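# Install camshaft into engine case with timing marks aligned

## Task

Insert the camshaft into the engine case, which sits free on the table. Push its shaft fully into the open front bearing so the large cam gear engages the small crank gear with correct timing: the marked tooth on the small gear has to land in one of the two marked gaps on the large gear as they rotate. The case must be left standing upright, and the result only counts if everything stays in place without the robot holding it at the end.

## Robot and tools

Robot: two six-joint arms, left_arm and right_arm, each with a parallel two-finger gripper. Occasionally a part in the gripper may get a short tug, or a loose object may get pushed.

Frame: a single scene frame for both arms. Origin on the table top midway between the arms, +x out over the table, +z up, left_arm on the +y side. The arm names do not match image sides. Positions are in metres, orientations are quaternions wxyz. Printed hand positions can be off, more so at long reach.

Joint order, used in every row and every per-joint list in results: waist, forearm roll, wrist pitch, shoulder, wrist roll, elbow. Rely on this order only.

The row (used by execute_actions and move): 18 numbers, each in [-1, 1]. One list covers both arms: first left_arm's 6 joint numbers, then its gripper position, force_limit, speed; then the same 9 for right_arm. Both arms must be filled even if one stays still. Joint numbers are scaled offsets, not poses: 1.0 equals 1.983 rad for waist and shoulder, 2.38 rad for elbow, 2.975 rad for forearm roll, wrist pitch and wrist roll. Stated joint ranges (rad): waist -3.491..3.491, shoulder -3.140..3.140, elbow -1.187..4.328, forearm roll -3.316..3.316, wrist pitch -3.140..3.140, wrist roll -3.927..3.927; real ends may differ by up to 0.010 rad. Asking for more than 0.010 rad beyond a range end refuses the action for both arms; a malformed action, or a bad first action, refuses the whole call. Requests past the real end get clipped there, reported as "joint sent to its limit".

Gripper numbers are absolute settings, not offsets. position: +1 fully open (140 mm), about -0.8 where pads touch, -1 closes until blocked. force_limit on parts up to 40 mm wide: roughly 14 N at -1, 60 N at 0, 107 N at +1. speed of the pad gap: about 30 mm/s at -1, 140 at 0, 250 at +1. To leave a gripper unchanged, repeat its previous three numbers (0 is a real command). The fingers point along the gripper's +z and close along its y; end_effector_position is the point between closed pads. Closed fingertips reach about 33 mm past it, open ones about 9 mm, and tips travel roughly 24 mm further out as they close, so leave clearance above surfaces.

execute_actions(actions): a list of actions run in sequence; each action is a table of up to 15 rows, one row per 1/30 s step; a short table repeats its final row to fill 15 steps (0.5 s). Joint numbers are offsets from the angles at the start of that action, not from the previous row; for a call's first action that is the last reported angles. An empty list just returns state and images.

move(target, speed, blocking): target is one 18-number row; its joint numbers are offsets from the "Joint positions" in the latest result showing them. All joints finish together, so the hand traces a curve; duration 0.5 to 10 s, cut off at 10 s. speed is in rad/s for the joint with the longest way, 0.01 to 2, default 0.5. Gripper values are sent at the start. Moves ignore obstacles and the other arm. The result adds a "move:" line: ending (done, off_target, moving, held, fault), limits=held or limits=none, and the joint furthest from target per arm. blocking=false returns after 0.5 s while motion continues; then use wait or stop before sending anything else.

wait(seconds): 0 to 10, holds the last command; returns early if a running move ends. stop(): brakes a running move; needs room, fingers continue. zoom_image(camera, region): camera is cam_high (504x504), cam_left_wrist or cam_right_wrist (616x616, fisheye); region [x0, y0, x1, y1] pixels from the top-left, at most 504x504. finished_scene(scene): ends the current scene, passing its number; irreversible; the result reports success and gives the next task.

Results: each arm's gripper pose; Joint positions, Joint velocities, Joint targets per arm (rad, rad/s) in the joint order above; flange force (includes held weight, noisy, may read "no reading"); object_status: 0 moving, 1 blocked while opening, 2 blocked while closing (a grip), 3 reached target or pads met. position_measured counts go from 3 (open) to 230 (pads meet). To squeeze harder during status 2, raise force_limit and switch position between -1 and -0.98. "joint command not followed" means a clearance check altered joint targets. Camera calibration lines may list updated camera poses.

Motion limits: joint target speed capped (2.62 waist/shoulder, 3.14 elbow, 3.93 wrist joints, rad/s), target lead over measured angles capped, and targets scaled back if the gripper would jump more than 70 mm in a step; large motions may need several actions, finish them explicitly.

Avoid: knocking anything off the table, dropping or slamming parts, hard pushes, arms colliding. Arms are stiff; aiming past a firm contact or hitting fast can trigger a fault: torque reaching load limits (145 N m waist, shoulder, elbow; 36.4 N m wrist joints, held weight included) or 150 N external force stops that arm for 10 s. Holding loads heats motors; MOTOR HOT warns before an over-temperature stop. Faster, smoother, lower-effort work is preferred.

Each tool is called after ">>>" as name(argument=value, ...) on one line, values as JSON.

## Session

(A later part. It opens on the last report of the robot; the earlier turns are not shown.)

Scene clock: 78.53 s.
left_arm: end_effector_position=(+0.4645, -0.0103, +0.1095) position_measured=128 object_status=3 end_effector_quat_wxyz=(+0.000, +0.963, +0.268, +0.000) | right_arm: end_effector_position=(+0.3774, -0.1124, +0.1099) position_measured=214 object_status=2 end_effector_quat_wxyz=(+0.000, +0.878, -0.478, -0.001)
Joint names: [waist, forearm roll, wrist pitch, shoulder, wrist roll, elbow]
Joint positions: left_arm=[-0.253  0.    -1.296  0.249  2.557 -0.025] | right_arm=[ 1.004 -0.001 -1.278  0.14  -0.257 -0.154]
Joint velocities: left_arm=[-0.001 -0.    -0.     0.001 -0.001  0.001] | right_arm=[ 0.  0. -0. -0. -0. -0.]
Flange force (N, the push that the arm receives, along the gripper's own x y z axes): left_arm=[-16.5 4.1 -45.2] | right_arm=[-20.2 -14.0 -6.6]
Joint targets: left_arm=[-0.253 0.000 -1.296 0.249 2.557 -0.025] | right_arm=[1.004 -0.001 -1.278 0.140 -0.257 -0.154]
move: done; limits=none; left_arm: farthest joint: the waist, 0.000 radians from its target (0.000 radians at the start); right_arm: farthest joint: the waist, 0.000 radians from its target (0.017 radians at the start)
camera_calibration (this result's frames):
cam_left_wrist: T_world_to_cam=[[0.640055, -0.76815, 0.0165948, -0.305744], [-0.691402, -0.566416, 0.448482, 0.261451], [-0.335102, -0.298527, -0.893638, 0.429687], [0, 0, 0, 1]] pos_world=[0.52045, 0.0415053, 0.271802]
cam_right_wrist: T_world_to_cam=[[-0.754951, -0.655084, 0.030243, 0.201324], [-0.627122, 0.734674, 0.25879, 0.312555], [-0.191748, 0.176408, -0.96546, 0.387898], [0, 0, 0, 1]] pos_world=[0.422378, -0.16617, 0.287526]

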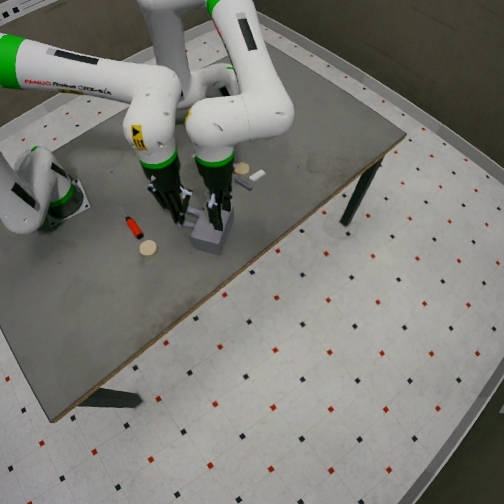

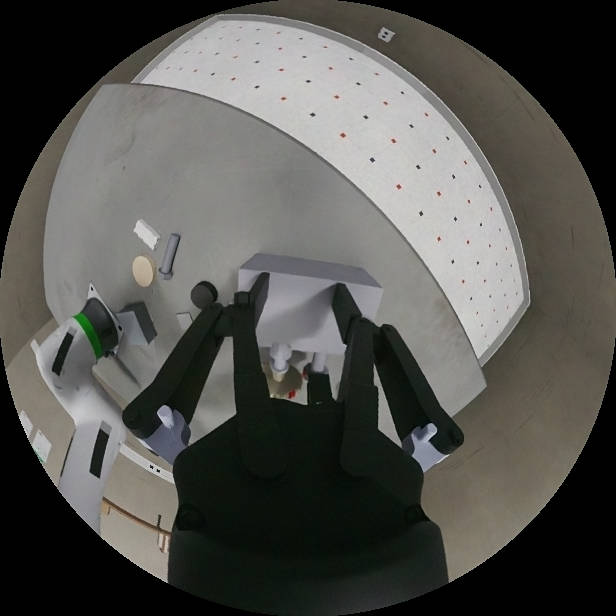

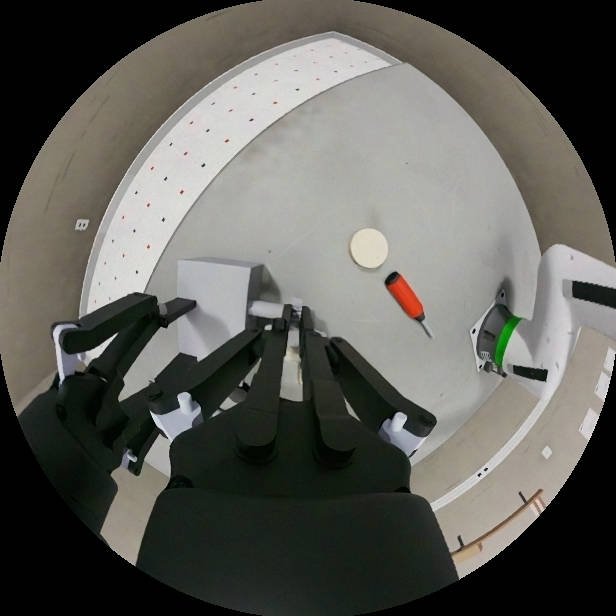

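>>> move(target=[0,0,0,0,0,0,0,0,0,0,0,0,0,0,0,-0.55,-1,-1])

>>> move(target=[0,0,0,0,0,0,0,0,0,0.0073,0,-0.0058,-0.0013,0.002,0.0063,-0.55,-1,-1], speed=0.03)

>>> move(target=[0,0,0,0,0,0,0,0,0,0,0,0,0,0,0,-1,-1,-1])

>>> move(target=[0,0,0,0,0,0,0,0,0,-0.0083,0,0,0.0004,0.0055,0.0004,-1,-1,-1], speed=0.01)

>>> zoom_image(camera="cam_left_wrist", region=[245,330,355,410])

Scene clock: 79.47 s.
left_arm: end_effector_position=(+0.4645, -0.0103, +0.1095) position_measured=129 object_status=3 end_effector_quat_wxyz=(+0.000, +0.963, +0.268, +0.000) | right_arm: end_effector_position=(+0.3774, -0.1124, +0.1098) position_measured=199 object_status=3 end_effector_quat_wxyz=(+0.000, +0.878, -0.478, -0.001)
Joint names: [waist, forearm roll, wrist pitch, shoulder, wrist roll, elbow]
Joint positions: left_arm=[-0.253  0.    -1.296  0.249  2.557 -0.025] | right_arm=[ 1.004 -0.001 -1.278  0.14  -0.257 -0.154]
Joint velocities: left_arm=[ 0.002 -0.     0.001  0.001  0.    -0.001] | right_arm=[ 0.001  0.001 -0.    -0.    -0.    -0.   ]
Flange force (N, the push that the arm receives, along the gripper's own x y z axes): left_arm=[-14.9 4.6 -45.0] | right_arm=[0.6 -2.6 -2.0]
Joint targets: left_arm=[-0.253 0.000 -1.296 0.249 2.557 -0.025] | right_arm=[1.004 -0.001 -1.278 0.140 -0.257 -0.154]
move: done; limits=none; left_arm: farthest joint: the waist, 0.000 radians from its target (0.000 radians at the start); right_arm: farthest joint: the waist, 0.000 radians from its target (0.000 radians at the start)
camera_calibration (this result's frames):
cam_left_wrist: T_world_to_cam=[[0.640055, -0.76815, 0.0165879, -0.305741], [-0.691399, -0.566417, 0.448485, 0.261448], [-0.335108, -0.298524, -0.893636, 0.429689], [0, 0, 0, 1]] pos_world=[0.520448, 0.0415059, 0.271802]
cam_right_wrist: T_world_to_cam=[[-0.75499, -0.655036, 0.0303, 0.201313], [-0.627067, 0.734723, 0.258783, 0.31258], [-0.191774, 0.176379, -0.96546, 0.387896], [0, 0, 0, 1]] pos_world=[0.422386, -0.166209, 0.287508]

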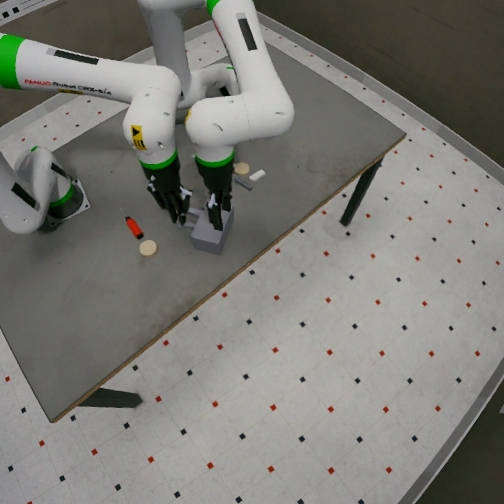

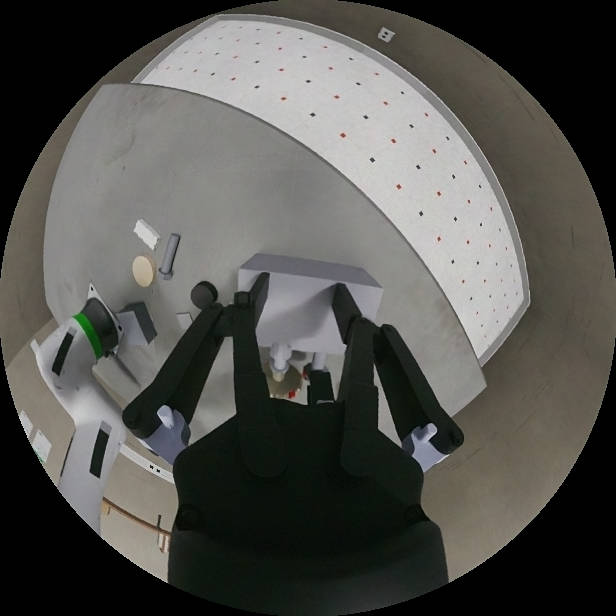

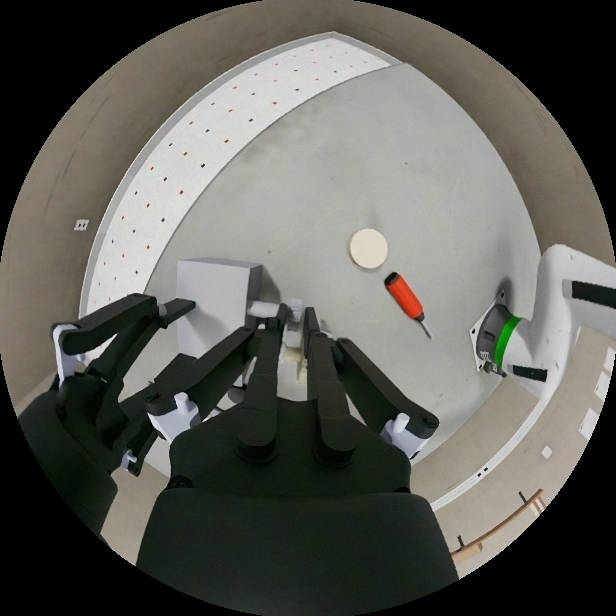

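Scene clock: 80.27 s.
left_arm: end_effector_position=(+0.4645, -0.0103, +0.1095) position_measured=129 object_status=3 end_effector_quat_wxyz=(+0.000, +0.963, +0.268, +0.000) | right_arm: end_effector_position=(+0.3744, -0.1056, +0.1172) position_measured=199 object_status=3 end_effector_quat_wxyz=(+0.000, +0.883, -0.469, -0.001)
Joint names: [waist, forearm roll, wrist pitch, shoulder, wrist roll, elbow]
Joint positions: left_arm=[-0.253  0.    -1.296  0.249  2.557 -0.025] | right_arm=[ 1.018 -0.001 -1.295  0.137 -0.251 -0.139]
Joint velocities: left_arm=[-0.001  0.     0.001  0.     0.001 -0.001] | right_arm=[-0.     0.001  0.     0.     0.001  0.   ]
Flange force (N, the push that the arm receives, along the gripper's own x y z axes): left_arm=[-16.5 8.3 -46.2] | right_arm=[0.2 0.4 -1.4]
Joint targets: left_arm=[-0.253 0.000 -1.296 0.249 2.557 -0.025] | right_arm=[1.018 -0.001 -1.295 0.137 -0.251 -0.139]
move: done; limits=none; left_arm: farthest joint: the waist, 0.000 radians from its target (0.000 radians at the start); right_arm: farthest joint: the waist, 0.000 radians from its target (0.015 radians at the start)
camera_calibration (this result's frames):
cam_left_wrist: T_world_to_cam=[[0.640055, -0.76815, 0.0165879, -0.305741], [-0.691399, -0.566417, 0.448485, 0.261448], [-0.335108, -0.298524, -0.893636, 0.429689], [0, 0, 0, 1]] pos_world=[0.520448, 0.0415059, 0.271802]
cam_right_wrist: T_world_to_cam=[[-0.741457, -0.67033, 0.0299871, 0.196647], [-0.641993, 0.721694, 0.258849, 0.307976], [-0.195156, 0.172674, -0.965452, 0.394126], [0, 0, 0, 1]] pos_world=[0.42044, -0.158501, 0.294894]

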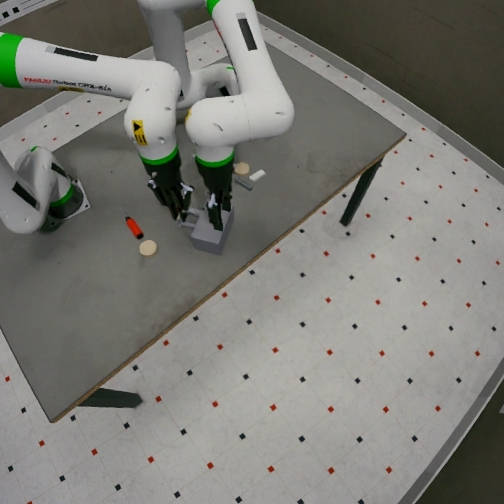

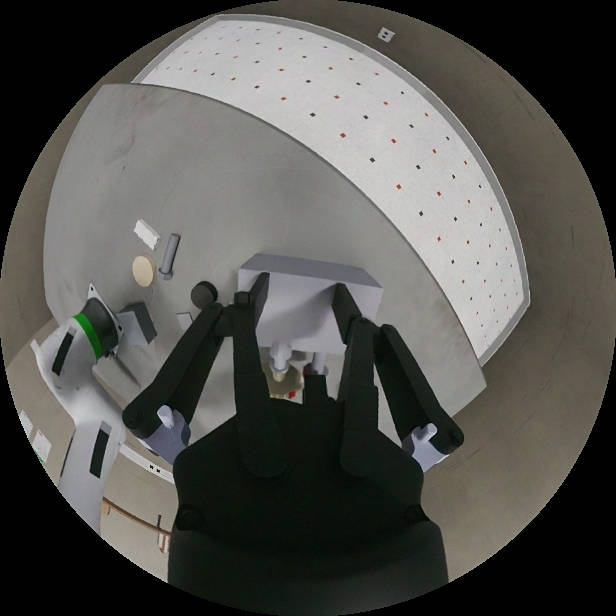

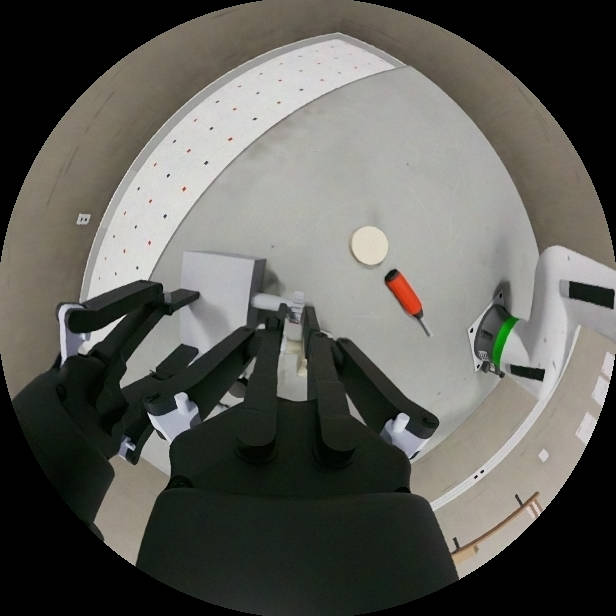

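Scene clock: 81.13 s.
left_arm: end_effector_position=(+0.4645, -0.0103, +0.1095) position_measured=129 object_status=3 end_effector_quat_wxyz=(+0.000, +0.963, +0.268, +0.000) | right_arm: end_effector_position=(+0.3744, -0.1056, +0.1172) position_measured=230 object_status=0 end_effector_quat_wxyz=(+0.000, +0.883, -0.469, -0.001)
Joint names: [waist, forearm roll, wrist pitch, shoulder, wrist roll, elbow]
Joint positions: left_arm=[-0.253  0.    -1.296  0.249  2.557 -0.025] | right_arm=[ 1.018 -0.001 -1.295  0.137 -0.251 -0.139]
Joint velocities: left_arm=[-0.    -0.     0.001  0.001 -0.     0.001] | right_arm=[ 0.    -0.002 -0.     0.     0.    -0.   ]
Flange force (N, the push that the arm receives, along the gripper's own x y z axes): left_arm=[-14.7 5.4 -44.5] | right_arm=[0.3 -1.0 -2.5]
Joint targets: left_arm=[-0.253 0.000 -1.296 0.249 2.557 -0.025] | right_arm=[1.018 -0.001 -1.295 0.137 -0.251 -0.139]
move: done; limits=none; left_arm: farthest joint: the waist, 0.000 radians from its target (0.000 radians at the start); right_arm: farthest joint: the waist, 0.000 radians from its target (0.000 radians at the start)
camera_calibration (this result's frames):
cam_left_wrist: T_world_to_cam=[[0.640055, -0.76815, 0.0165877, -0.305741], [-0.691399, -0.566417, 0.448485, 0.261448], [-0.335109, -0.298524, -0.893636, 0.429689], [0, 0, 0, 1]] pos_world=[0.520448, 0.041506, 0.271802]
cam_right_wrist: T_world_to_cam=[[-0.741456, -0.670331, 0.0299852, 0.196647], [-0.641995, 0.721692, 0.258849, 0.307975], [-0.195155, 0.172675, -0.965452, 0.394127], [0, 0, 0, 1]] pos_world=[0.42044, -0.1585, 0.294895]

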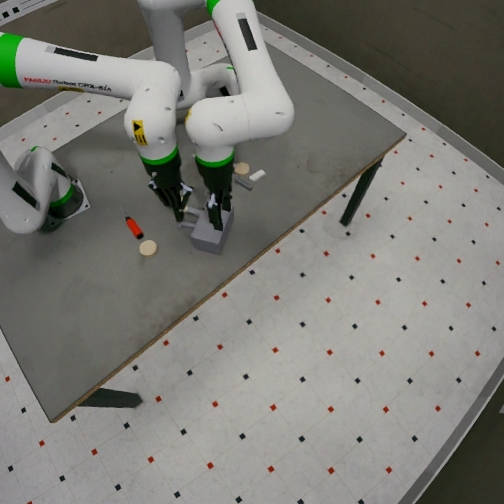

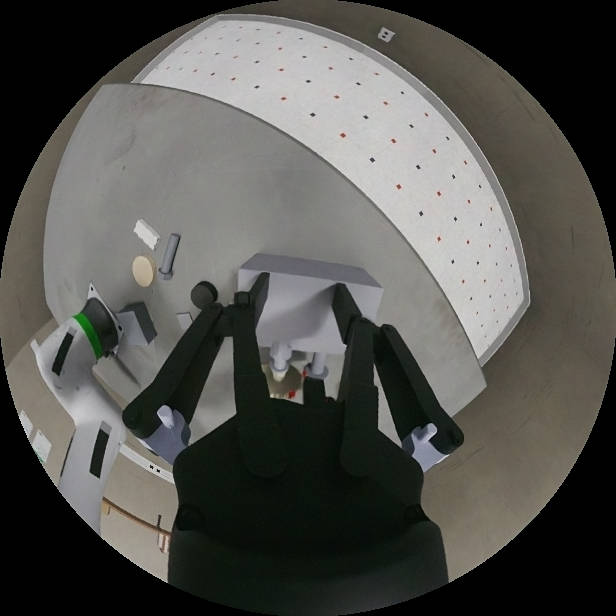

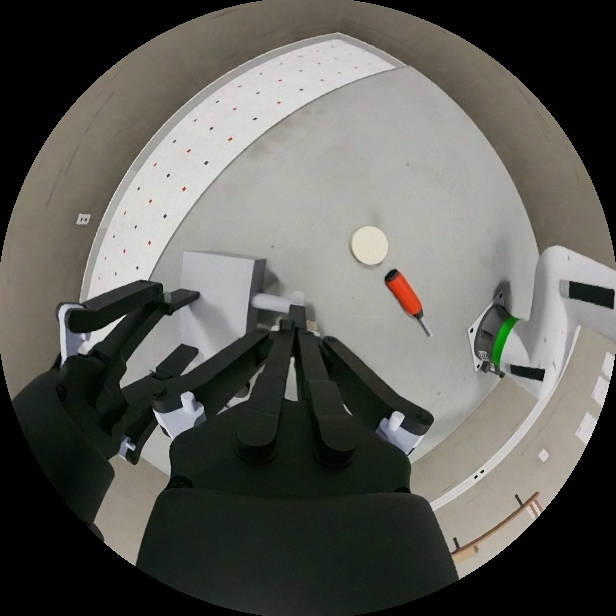

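Scene clock: 83.00 s.
left_arm: end_effector_position=(+0.4645, -0.0103, +0.1095) position_measured=129 object_status=3 end_effector_quat_wxyz=(+0.000, +0.963, +0.268, +0.000) | right_arm: end_effector_position=(+0.3789, -0.1121, +0.1173) position_measured=230 object_status=3 end_effector_quat_wxyz=(+0.000, +0.883, -0.469, -0.001)
Joint names: [waist, forearm roll, wrist pitch, shoulder, wrist roll, elbow]
Joint positions: left_arm=[-0.253  0.    -1.296  0.249  2.557 -0.025] | right_arm=[ 1.002 -0.001 -1.295  0.138 -0.235 -0.138]
Joint velocities: left_arm=[-0.001  0.     0.001 -0.002 -0.001 -0.   ] | right_arm=[ 0.     0.    -0.001 -0.    -0.001  0.   ]
Flange force (N, the push that the arm receives, along the gripper's own x y z axes): left_arm=[-13.9 6.0 -47.0] | right_arm=[-0.6 -1.8 -1.9]
Joint targets: left_arm=[-0.253 0.000 -1.296 0.249 2.557 -0.025] | right_arm=[1.002 -0.001 -1.295 0.138 -0.235 -0.138]
move: done; limits=none; left_arm: farthest joint: the waist, 0.000 radians from its target (0.000 radians at the start); right_arm: farthest joint: the waist, 0.000 radians from its target (0.017 radians at the start)
camera_calibration (this result's frames):
cam_left_wrist: T_world_to_cam=[[0.640055, -0.76815, 0.0165877, -0.305741], [-0.691399, -0.566417, 0.448485, 0.261448], [-0.335109, -0.298524, -0.893636, 0.429689], [0, 0, 0, 1]] pos_world=[0.520448, 0.041506, 0.271802]
cam_right_wrist: T_world_to_cam=[[-0.741523, -0.670264, 0.0298122, 0.195762], [-0.641955, 0.721718, 0.258876, 0.315562], [-0.195031, 0.172825, -0.96545, 0.396127], [0, 0, 0, 1]] pos_world=[0.424996, -0.164995, 0.294914]

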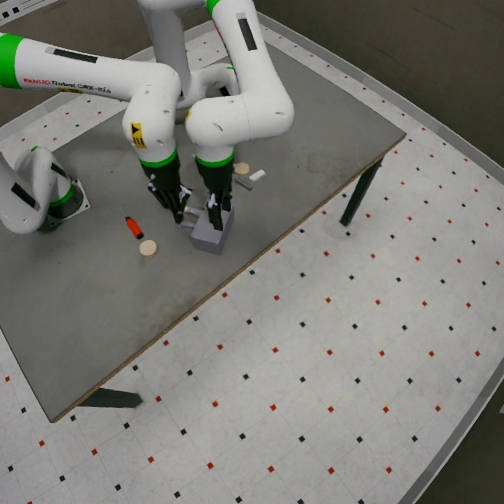

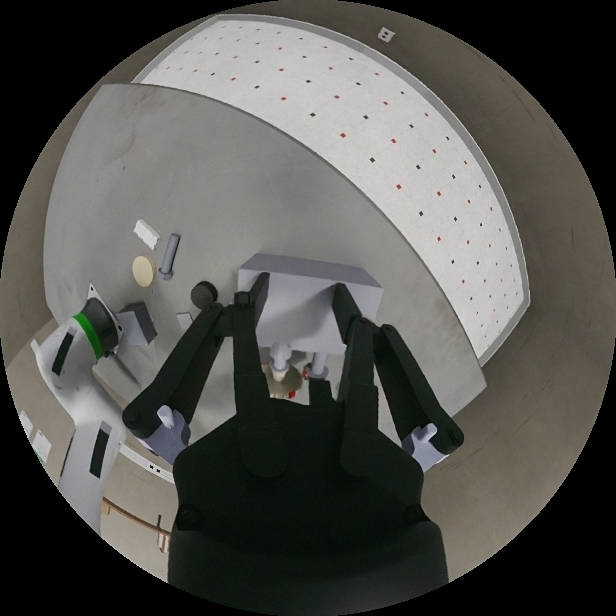

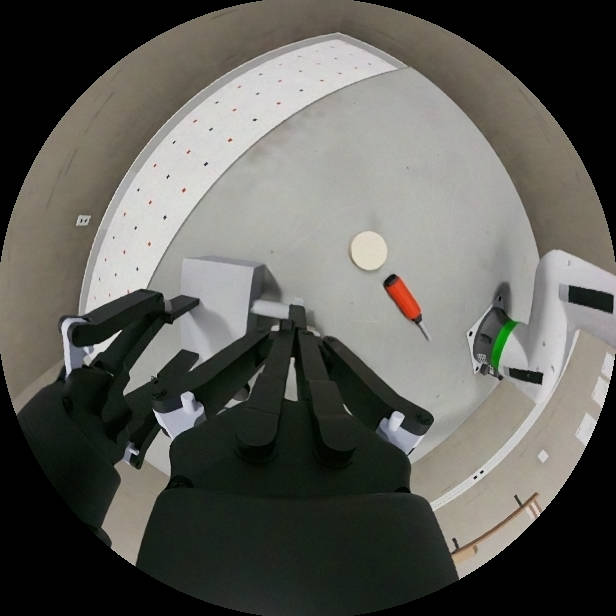

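Region (245, 330, 355, 410) of cam_left_wrist's 616x616 image, scaled by 4.582, with more detail than that image has; it fills the top 367 rows of this view, and the rest is white.

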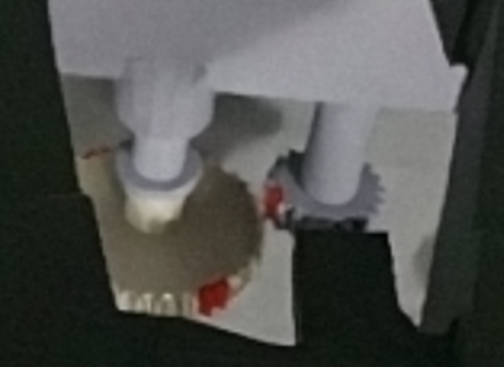

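>>> move(target=[0,0,0,0,0,0,0,0,0,0.0185,0,-0.0046,-0.0292,-0.0123,-0.0187,-1,-1,-1], speed=0.05)

>>> move(target=[0,0,0,0,0,0,0,0,0,0,0,0.0047,0.002,0,-0.0042,-1,-1,-1], speed=0.01)

>>> zoom_image(camera="cam_left_wrist", region=[245,330,355,410])

>>> zoom_image(camera="cam_high", region=[150,180,230,250])

Scene clock: 84.73 s.
left_arm: end_effector_position=(+0.4645, -0.0103, +0.1095) position_measured=129 object_status=3 end_effector_quat_wxyz=(+0.000, +0.963, +0.268, +0.000) | right_arm: end_effector_position=(+0.3548, -0.1140, +0.1254) position_measured=230 object_status=3 end_effector_quat_wxyz=(+0.000, +0.883, -0.469, -0.001)
Joint names: [waist, forearm roll, wrist pitch, shoulder, wrist roll, elbow]
Joint positions: left_arm=[-0.253  0.    -1.296  0.249  2.557 -0.025] | right_arm=[ 1.039 -0.001 -1.309  0.08  -0.271 -0.182]
Joint velocities: left_arm=[ 0.002 -0.     0.    -0.001  0.     0.001] | right_arm=[-0.     0.001  0.003 -0.    -0.001 -0.   ]
Flange force (N, the push that the arm receives, along the gripper's own x y z axes): left_arm=[-16.2 7.2 -45.3] | right_arm=[1.0 -1.4 -1.8]
Joint targets: left_arm=[-0.253 0.000 -1.296 0.249 2.557 -0.025] | right_arm=[1.039 -0.001 -1.309 0.080 -0.271 -0.182]
move: done; limits=none; left_arm: farthest joint: the waist, 0.000 radians from its target (0.000 radians at the start); right_arm: farthest joint: the waist, 0.000 radians from its target (0.037 radians at the start)
camera_calibration (this result's frames):
cam_left_wrist: T_world_to_cam=[[0.640055, -0.76815, 0.0165876, -0.305741], [-0.691399, -0.566417, 0.448485, 0.261448], [-0.335109, -0.298524, -0.893636, 0.429689], [0, 0, 0, 1]] pos_world=[0.520448, 0.0415059, 0.271802]
cam_right_wrist: T_world_to_cam=[[-0.741445, -0.670337, 0.030124, 0.176274], [-0.641982, 0.721713, 0.258823, 0.299341], [-0.195239, 0.172564, -0.965455, 0.399655], [0, 0, 0, 1]] pos_world=[0.400897, -0.166841, 0.303063]

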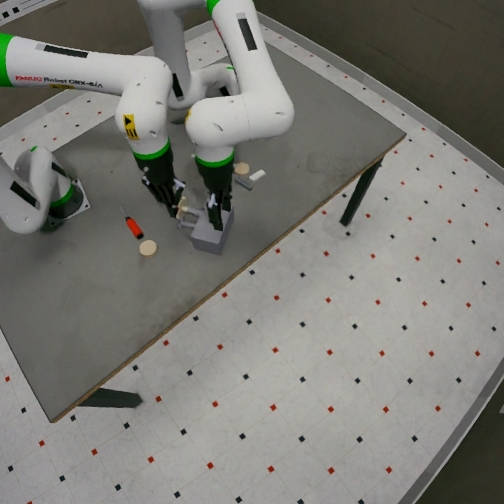

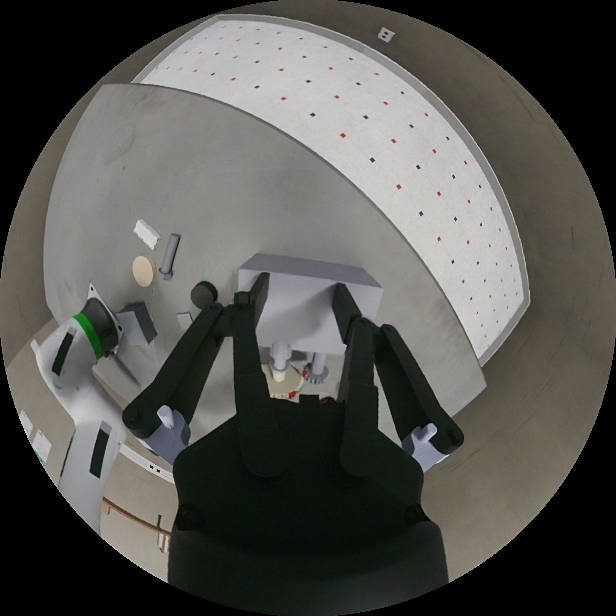

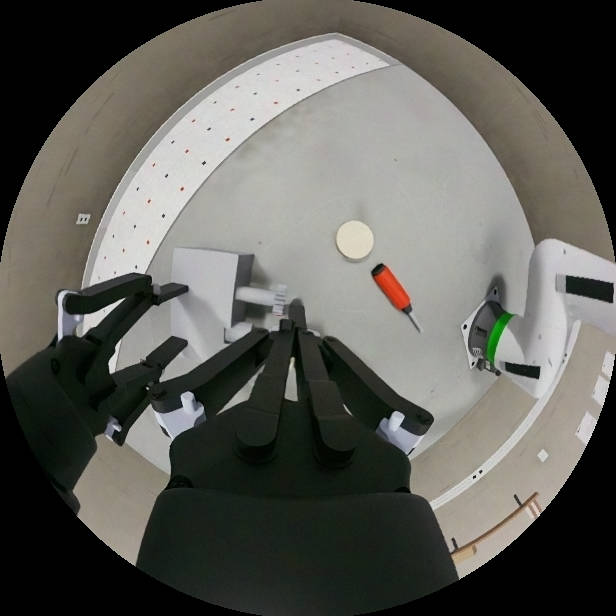

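Scene clock: 86.37 s.
left_arm: end_effector_position=(+0.4645, -0.0103, +0.1095) position_measured=129 object_status=3 end_effector_quat_wxyz=(+0.000, +0.963, +0.268, +0.000) | right_arm: end_effector_position=(+0.3548, -0.1139, +0.1195) position_measured=230 object_status=3 end_effector_quat_wxyz=(+0.000, +0.883, -0.469, -0.001)
Joint names: [waist, forearm roll, wrist pitch, shoulder, wrist roll, elbow]
Joint positions: left_arm=[-0.253  0.    -1.296  0.249  2.557 -0.025] | right_arm=[ 1.039 -0.001 -1.295  0.084 -0.271 -0.192]
Joint velocities: left_arm=[ 0.     0.     0.     0.002  0.    -0.001] | right_arm=[-0.    -0.002  0.001  0.     0.    -0.   ]
Flange force (N, the push that the arm receives, along the gripper's own x y z axes): left_arm=[-15.6 2.6 -46.6] | right_arm=[1.1 -2.1 -1.0]
Joint targets: left_arm=[-0.253 0.000 -1.296 0.249 2.557 -0.025] | right_arm=[1.039 -0.001 -1.295 0.084 -0.271 -0.192]
move: done; limits=none; left_arm: farthest joint: the waist, 0.000 radians from its target (0.000 radians at the start); right_arm: farthest joint: the waist, 0.000 radians from its target (0.000 radians at the start)
camera_calibration (this result's frames):
cam_left_wrist: T_world_to_cam=[[0.640055, -0.76815, 0.0165878, -0.305741], [-0.691399, -0.566417, 0.448485, 0.261448], [-0.335109, -0.298524, -0.893636, 0.429689], [0, 0, 0, 1]] pos_world=[0.520448, 0.0415059, 0.271802]
cam_right_wrist: T_world_to_cam=[[-0.741454, -0.670328, 0.0301004, 0.176488], [-0.641977, 0.721718, 0.258822, 0.300868], [-0.19522, 0.172581, -0.965456, 0.393937], [0, 0, 0, 1]] pos_world=[0.400912, -0.166823, 0.297145]

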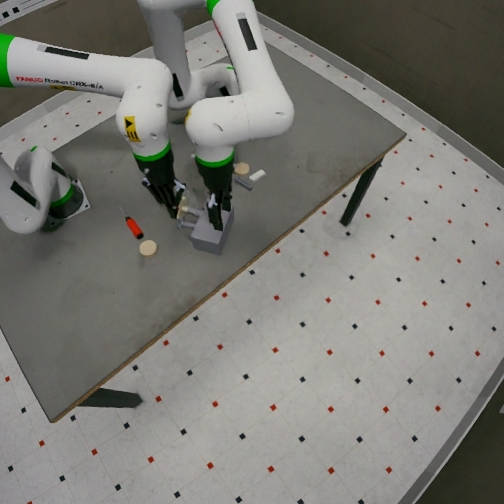

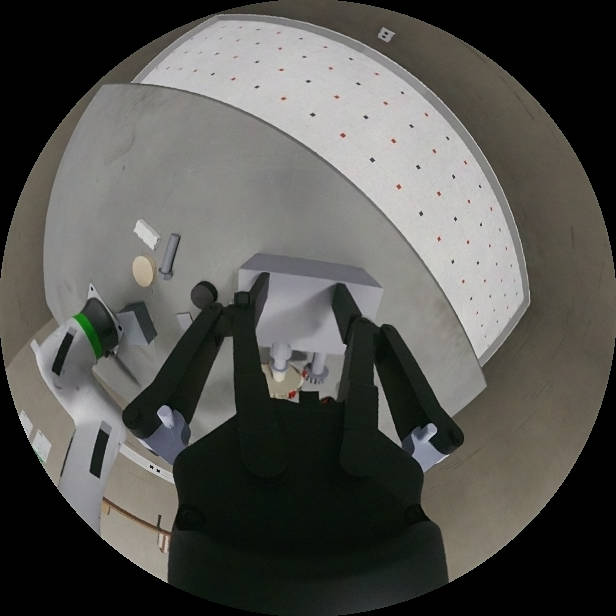

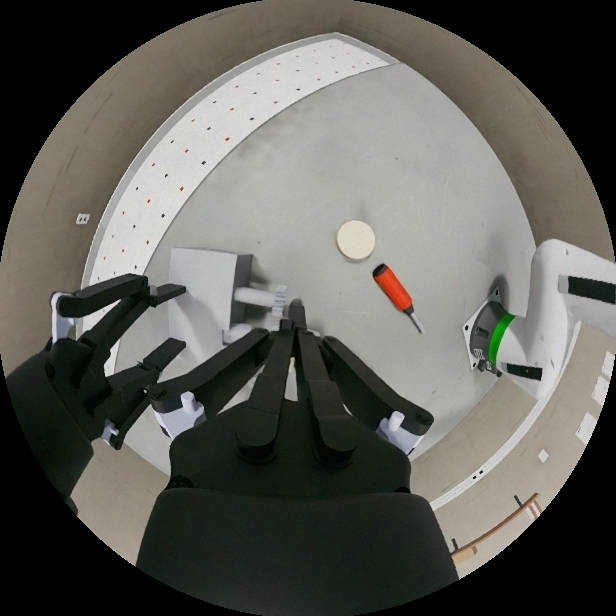

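Region (245, 330, 355, 410) of cam_left_wrist's 616x616 image, scaled by 4.582, with more detail than that image has; it fills the top 367 rows of this view, and the rest is white.

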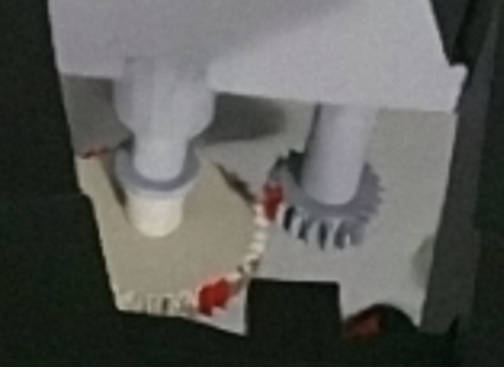

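Region (150, 180, 230, 250) of cam_high's 504x504 image, scaled by 6.300, with more detail than that image has; it fills the top 441 rows of this view, and the rest is white.

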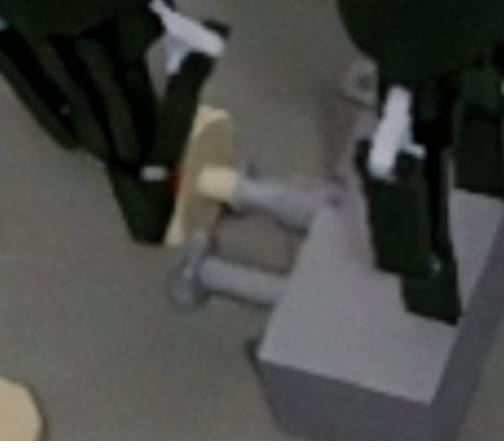

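>>> move(target=[0,0,0,0,0,0,0,0,0,0,0,0.0047,0.002,0,-0.0042,-1,-1,-1], speed=0.01)

>>> zoom_image(camera="cam_left_wrist", region=[245,330,355,410])

Scene clock: 88.13 s.
left_arm: end_effector_position=(+0.4645, -0.0103, +0.1095) position_measured=129 object_status=3 end_effector_quat_wxyz=(+0.000, +0.963, +0.268, +0.000) | right_arm: end_effector_position=(+0.3548, -0.1140, +0.1136) position_measured=230 object_status=3 end_effector_quat_wxyz=(+0.000, +0.883, -0.469, -0.001)
Joint names: [waist, forearm roll, wrist pitch, shoulder, wrist roll, elbow]
Joint positions: left_arm=[-0.253  0.    -1.296  0.249  2.557 -0.025] | right_arm=[ 1.039 -0.001 -1.281  0.088 -0.271 -0.202]
Joint velocities: left_arm=[ 0.002 -0.     0.     0.    -0.001 -0.001] | right_arm=[-0.    -0.001  0.001  0.    -0.     0.   ]
Flange force (N, the push that the arm receives, along the gripper's own x y z axes): left_arm=[-13.2 9.9 -46.9] | right_arm=[0.3 -0.6 -1.2]
Joint targets: left_arm=[-0.253 0.000 -1.296 0.249 2.557 -0.025] | right_arm=[1.039 -0.001 -1.281 0.088 -0.271 -0.202]
move: done; limits=none; left_arm: farthest joint: the waist, 0.000 radians from its target (0.000 radians at the start); right_arm: farthest joint: the waist, 0.000 radians from its target (0.000 radians at the start)
camera_calibration (this result's frames):
cam_left_wrist: T_world_to_cam=[[0.640055, -0.76815, 0.0165876, -0.305741], [-0.691399, -0.566417, 0.448486, 0.261448], [-0.335109, -0.298524, -0.893636, 0.429689], [0, 0, 0, 1]] pos_world=[0.520448, 0.0415059, 0.271802]
cam_right_wrist: T_world_to_cam=[[-0.741464, -0.670318, 0.0300764, 0.17662], [-0.641972, 0.721723, 0.258821, 0.302403], [-0.195199, 0.172599, -0.965457, 0.388234], [0, 0, 0, 1]] pos_world=[0.400875, -0.166868, 0.291243]

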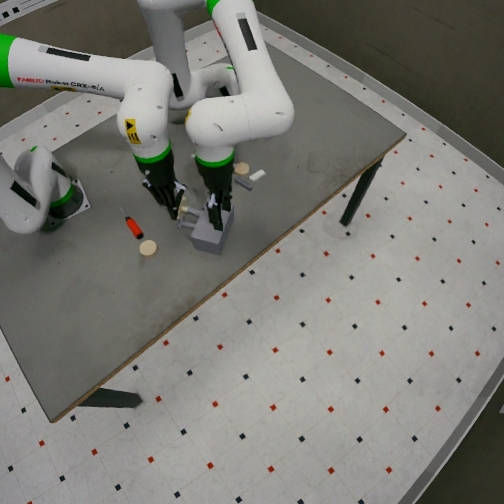

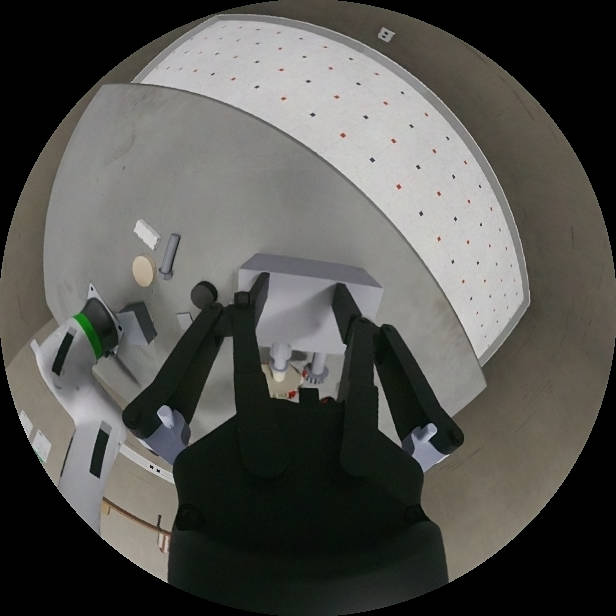

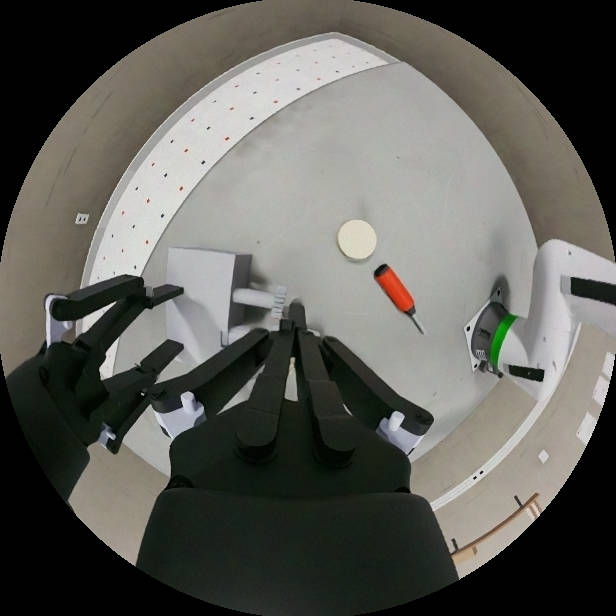

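Region (245, 330, 355, 410) of cam_left_wrist's 616x616 image, scaled by 4.582, with more detail than that image has; it fills the top 367 rows of this view, and the rest is white.

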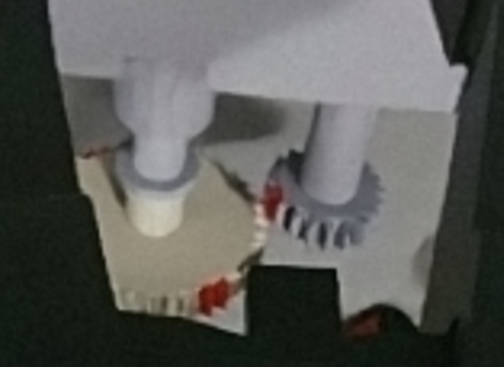

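>>> move(target=[0,0,0,0,0,0,0,0,0,0,0,0.0047,0.002,0,-0.0042,-1,-1,-1], speed=0.01)

>>> zoom_image(camera="cam_left_wrist", region=[245,330,355,410])

Scene clock: 89.90 s.
left_arm: end_effector_position=(+0.4644, -0.0103, +0.1095) position_measured=129 object_status=3 end_effector_quat_wxyz=(+0.000, +0.963, +0.268, +0.000) | right_arm: end_effector_position=(+0.3547, -0.1141, +0.1077) position_measured=230 object_status=3 end_effector_quat_wxyz=(+0.000, +0.883, -0.469, -0.000)
Joint names: [waist, forearm roll, wrist pitch, shoulder, wrist roll, elbow]
Joint positions: left_arm=[-0.253  0.    -1.296  0.249  2.557 -0.025] | right_arm=[ 1.039 -0.001 -1.267  0.092 -0.271 -0.212]
Joint velocities: left_arm=[ 0.001  0.001 -0.001 -0.    -0.     0.001] | right_arm=[ 0.     0.001  0.001  0.002 -0.    -0.001]
Flange force (N, the push that the arm receives, along the gripper's own x y z axes): left_arm=[-22.1 2.6 -54.7] | right_arm=[18.3 15.5 -99.3]
Joint targets: left_arm=[-0.253 0.000 -1.296 0.249 2.557 -0.025] | right_arm=[1.039 -0.001 -1.267 0.092 -0.271 -0.212]
move: done; limits=none; left_arm: farthest joint: the waist, 0.000 radians from its target (0.000 radians at the start); right_arm: farthest joint: the waist, 0.000 radians from its target (0.000 radians at the start)
camera_calibration (this result's frames):
cam_left_wrist: T_world_to_cam=[[0.640056, -0.768151, 0.0165351, -0.305717], [-0.691375, -0.566429, 0.448508, 0.261426], [-0.335155, -0.298502, -0.893626, 0.429707], [0, 0, 0, 1]] pos_world=[0.520438, 0.0415107, 0.2718]
cam_right_wrist: T_world_to_cam=[[-0.741451, -0.670335, 0.030012, 0.176682], [-0.642024, 0.721718, 0.258705, 0.304009], [-0.195079, 0.172549, -0.96549, 0.382548], [0, 0, 0, 1]] pos_world=[0.400809, -0.166981, 0.285395]

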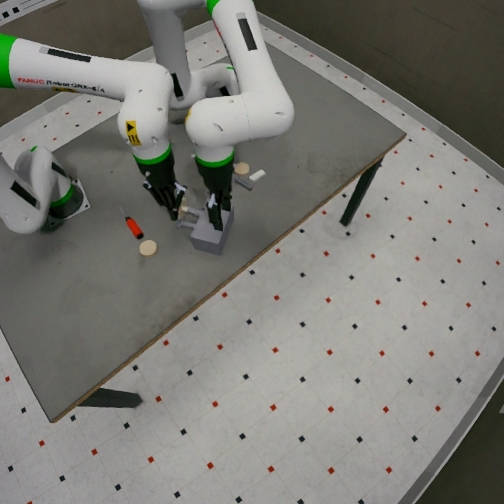

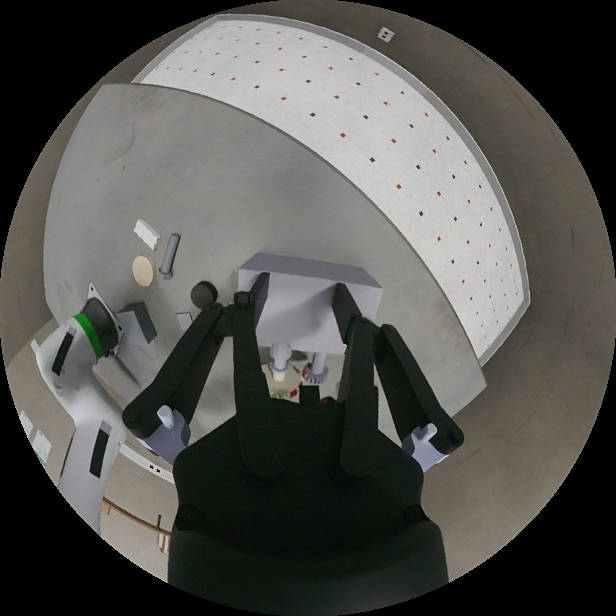

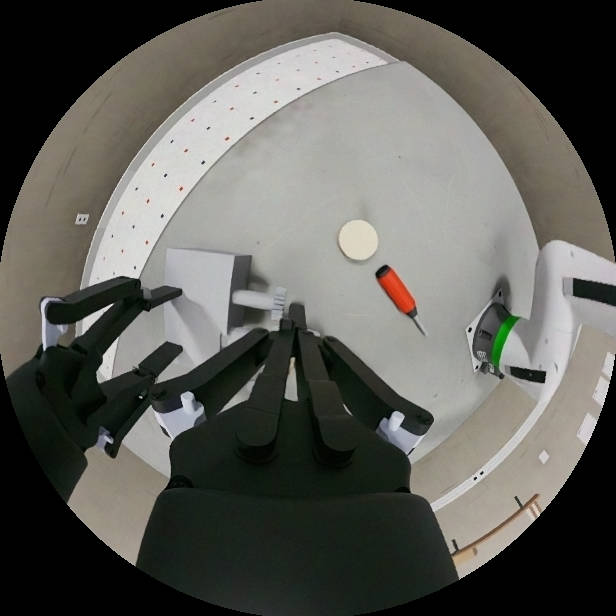

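Region (245, 330, 355, 410) of cam_left_wrist's 616x616 image, scaled by 4.582, with more detail than that image has; it fills the top 367 rows of this view, and the rest is white.

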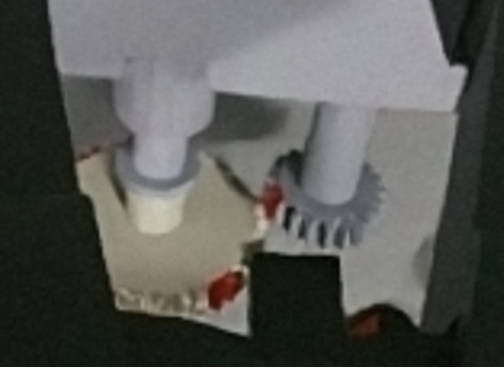

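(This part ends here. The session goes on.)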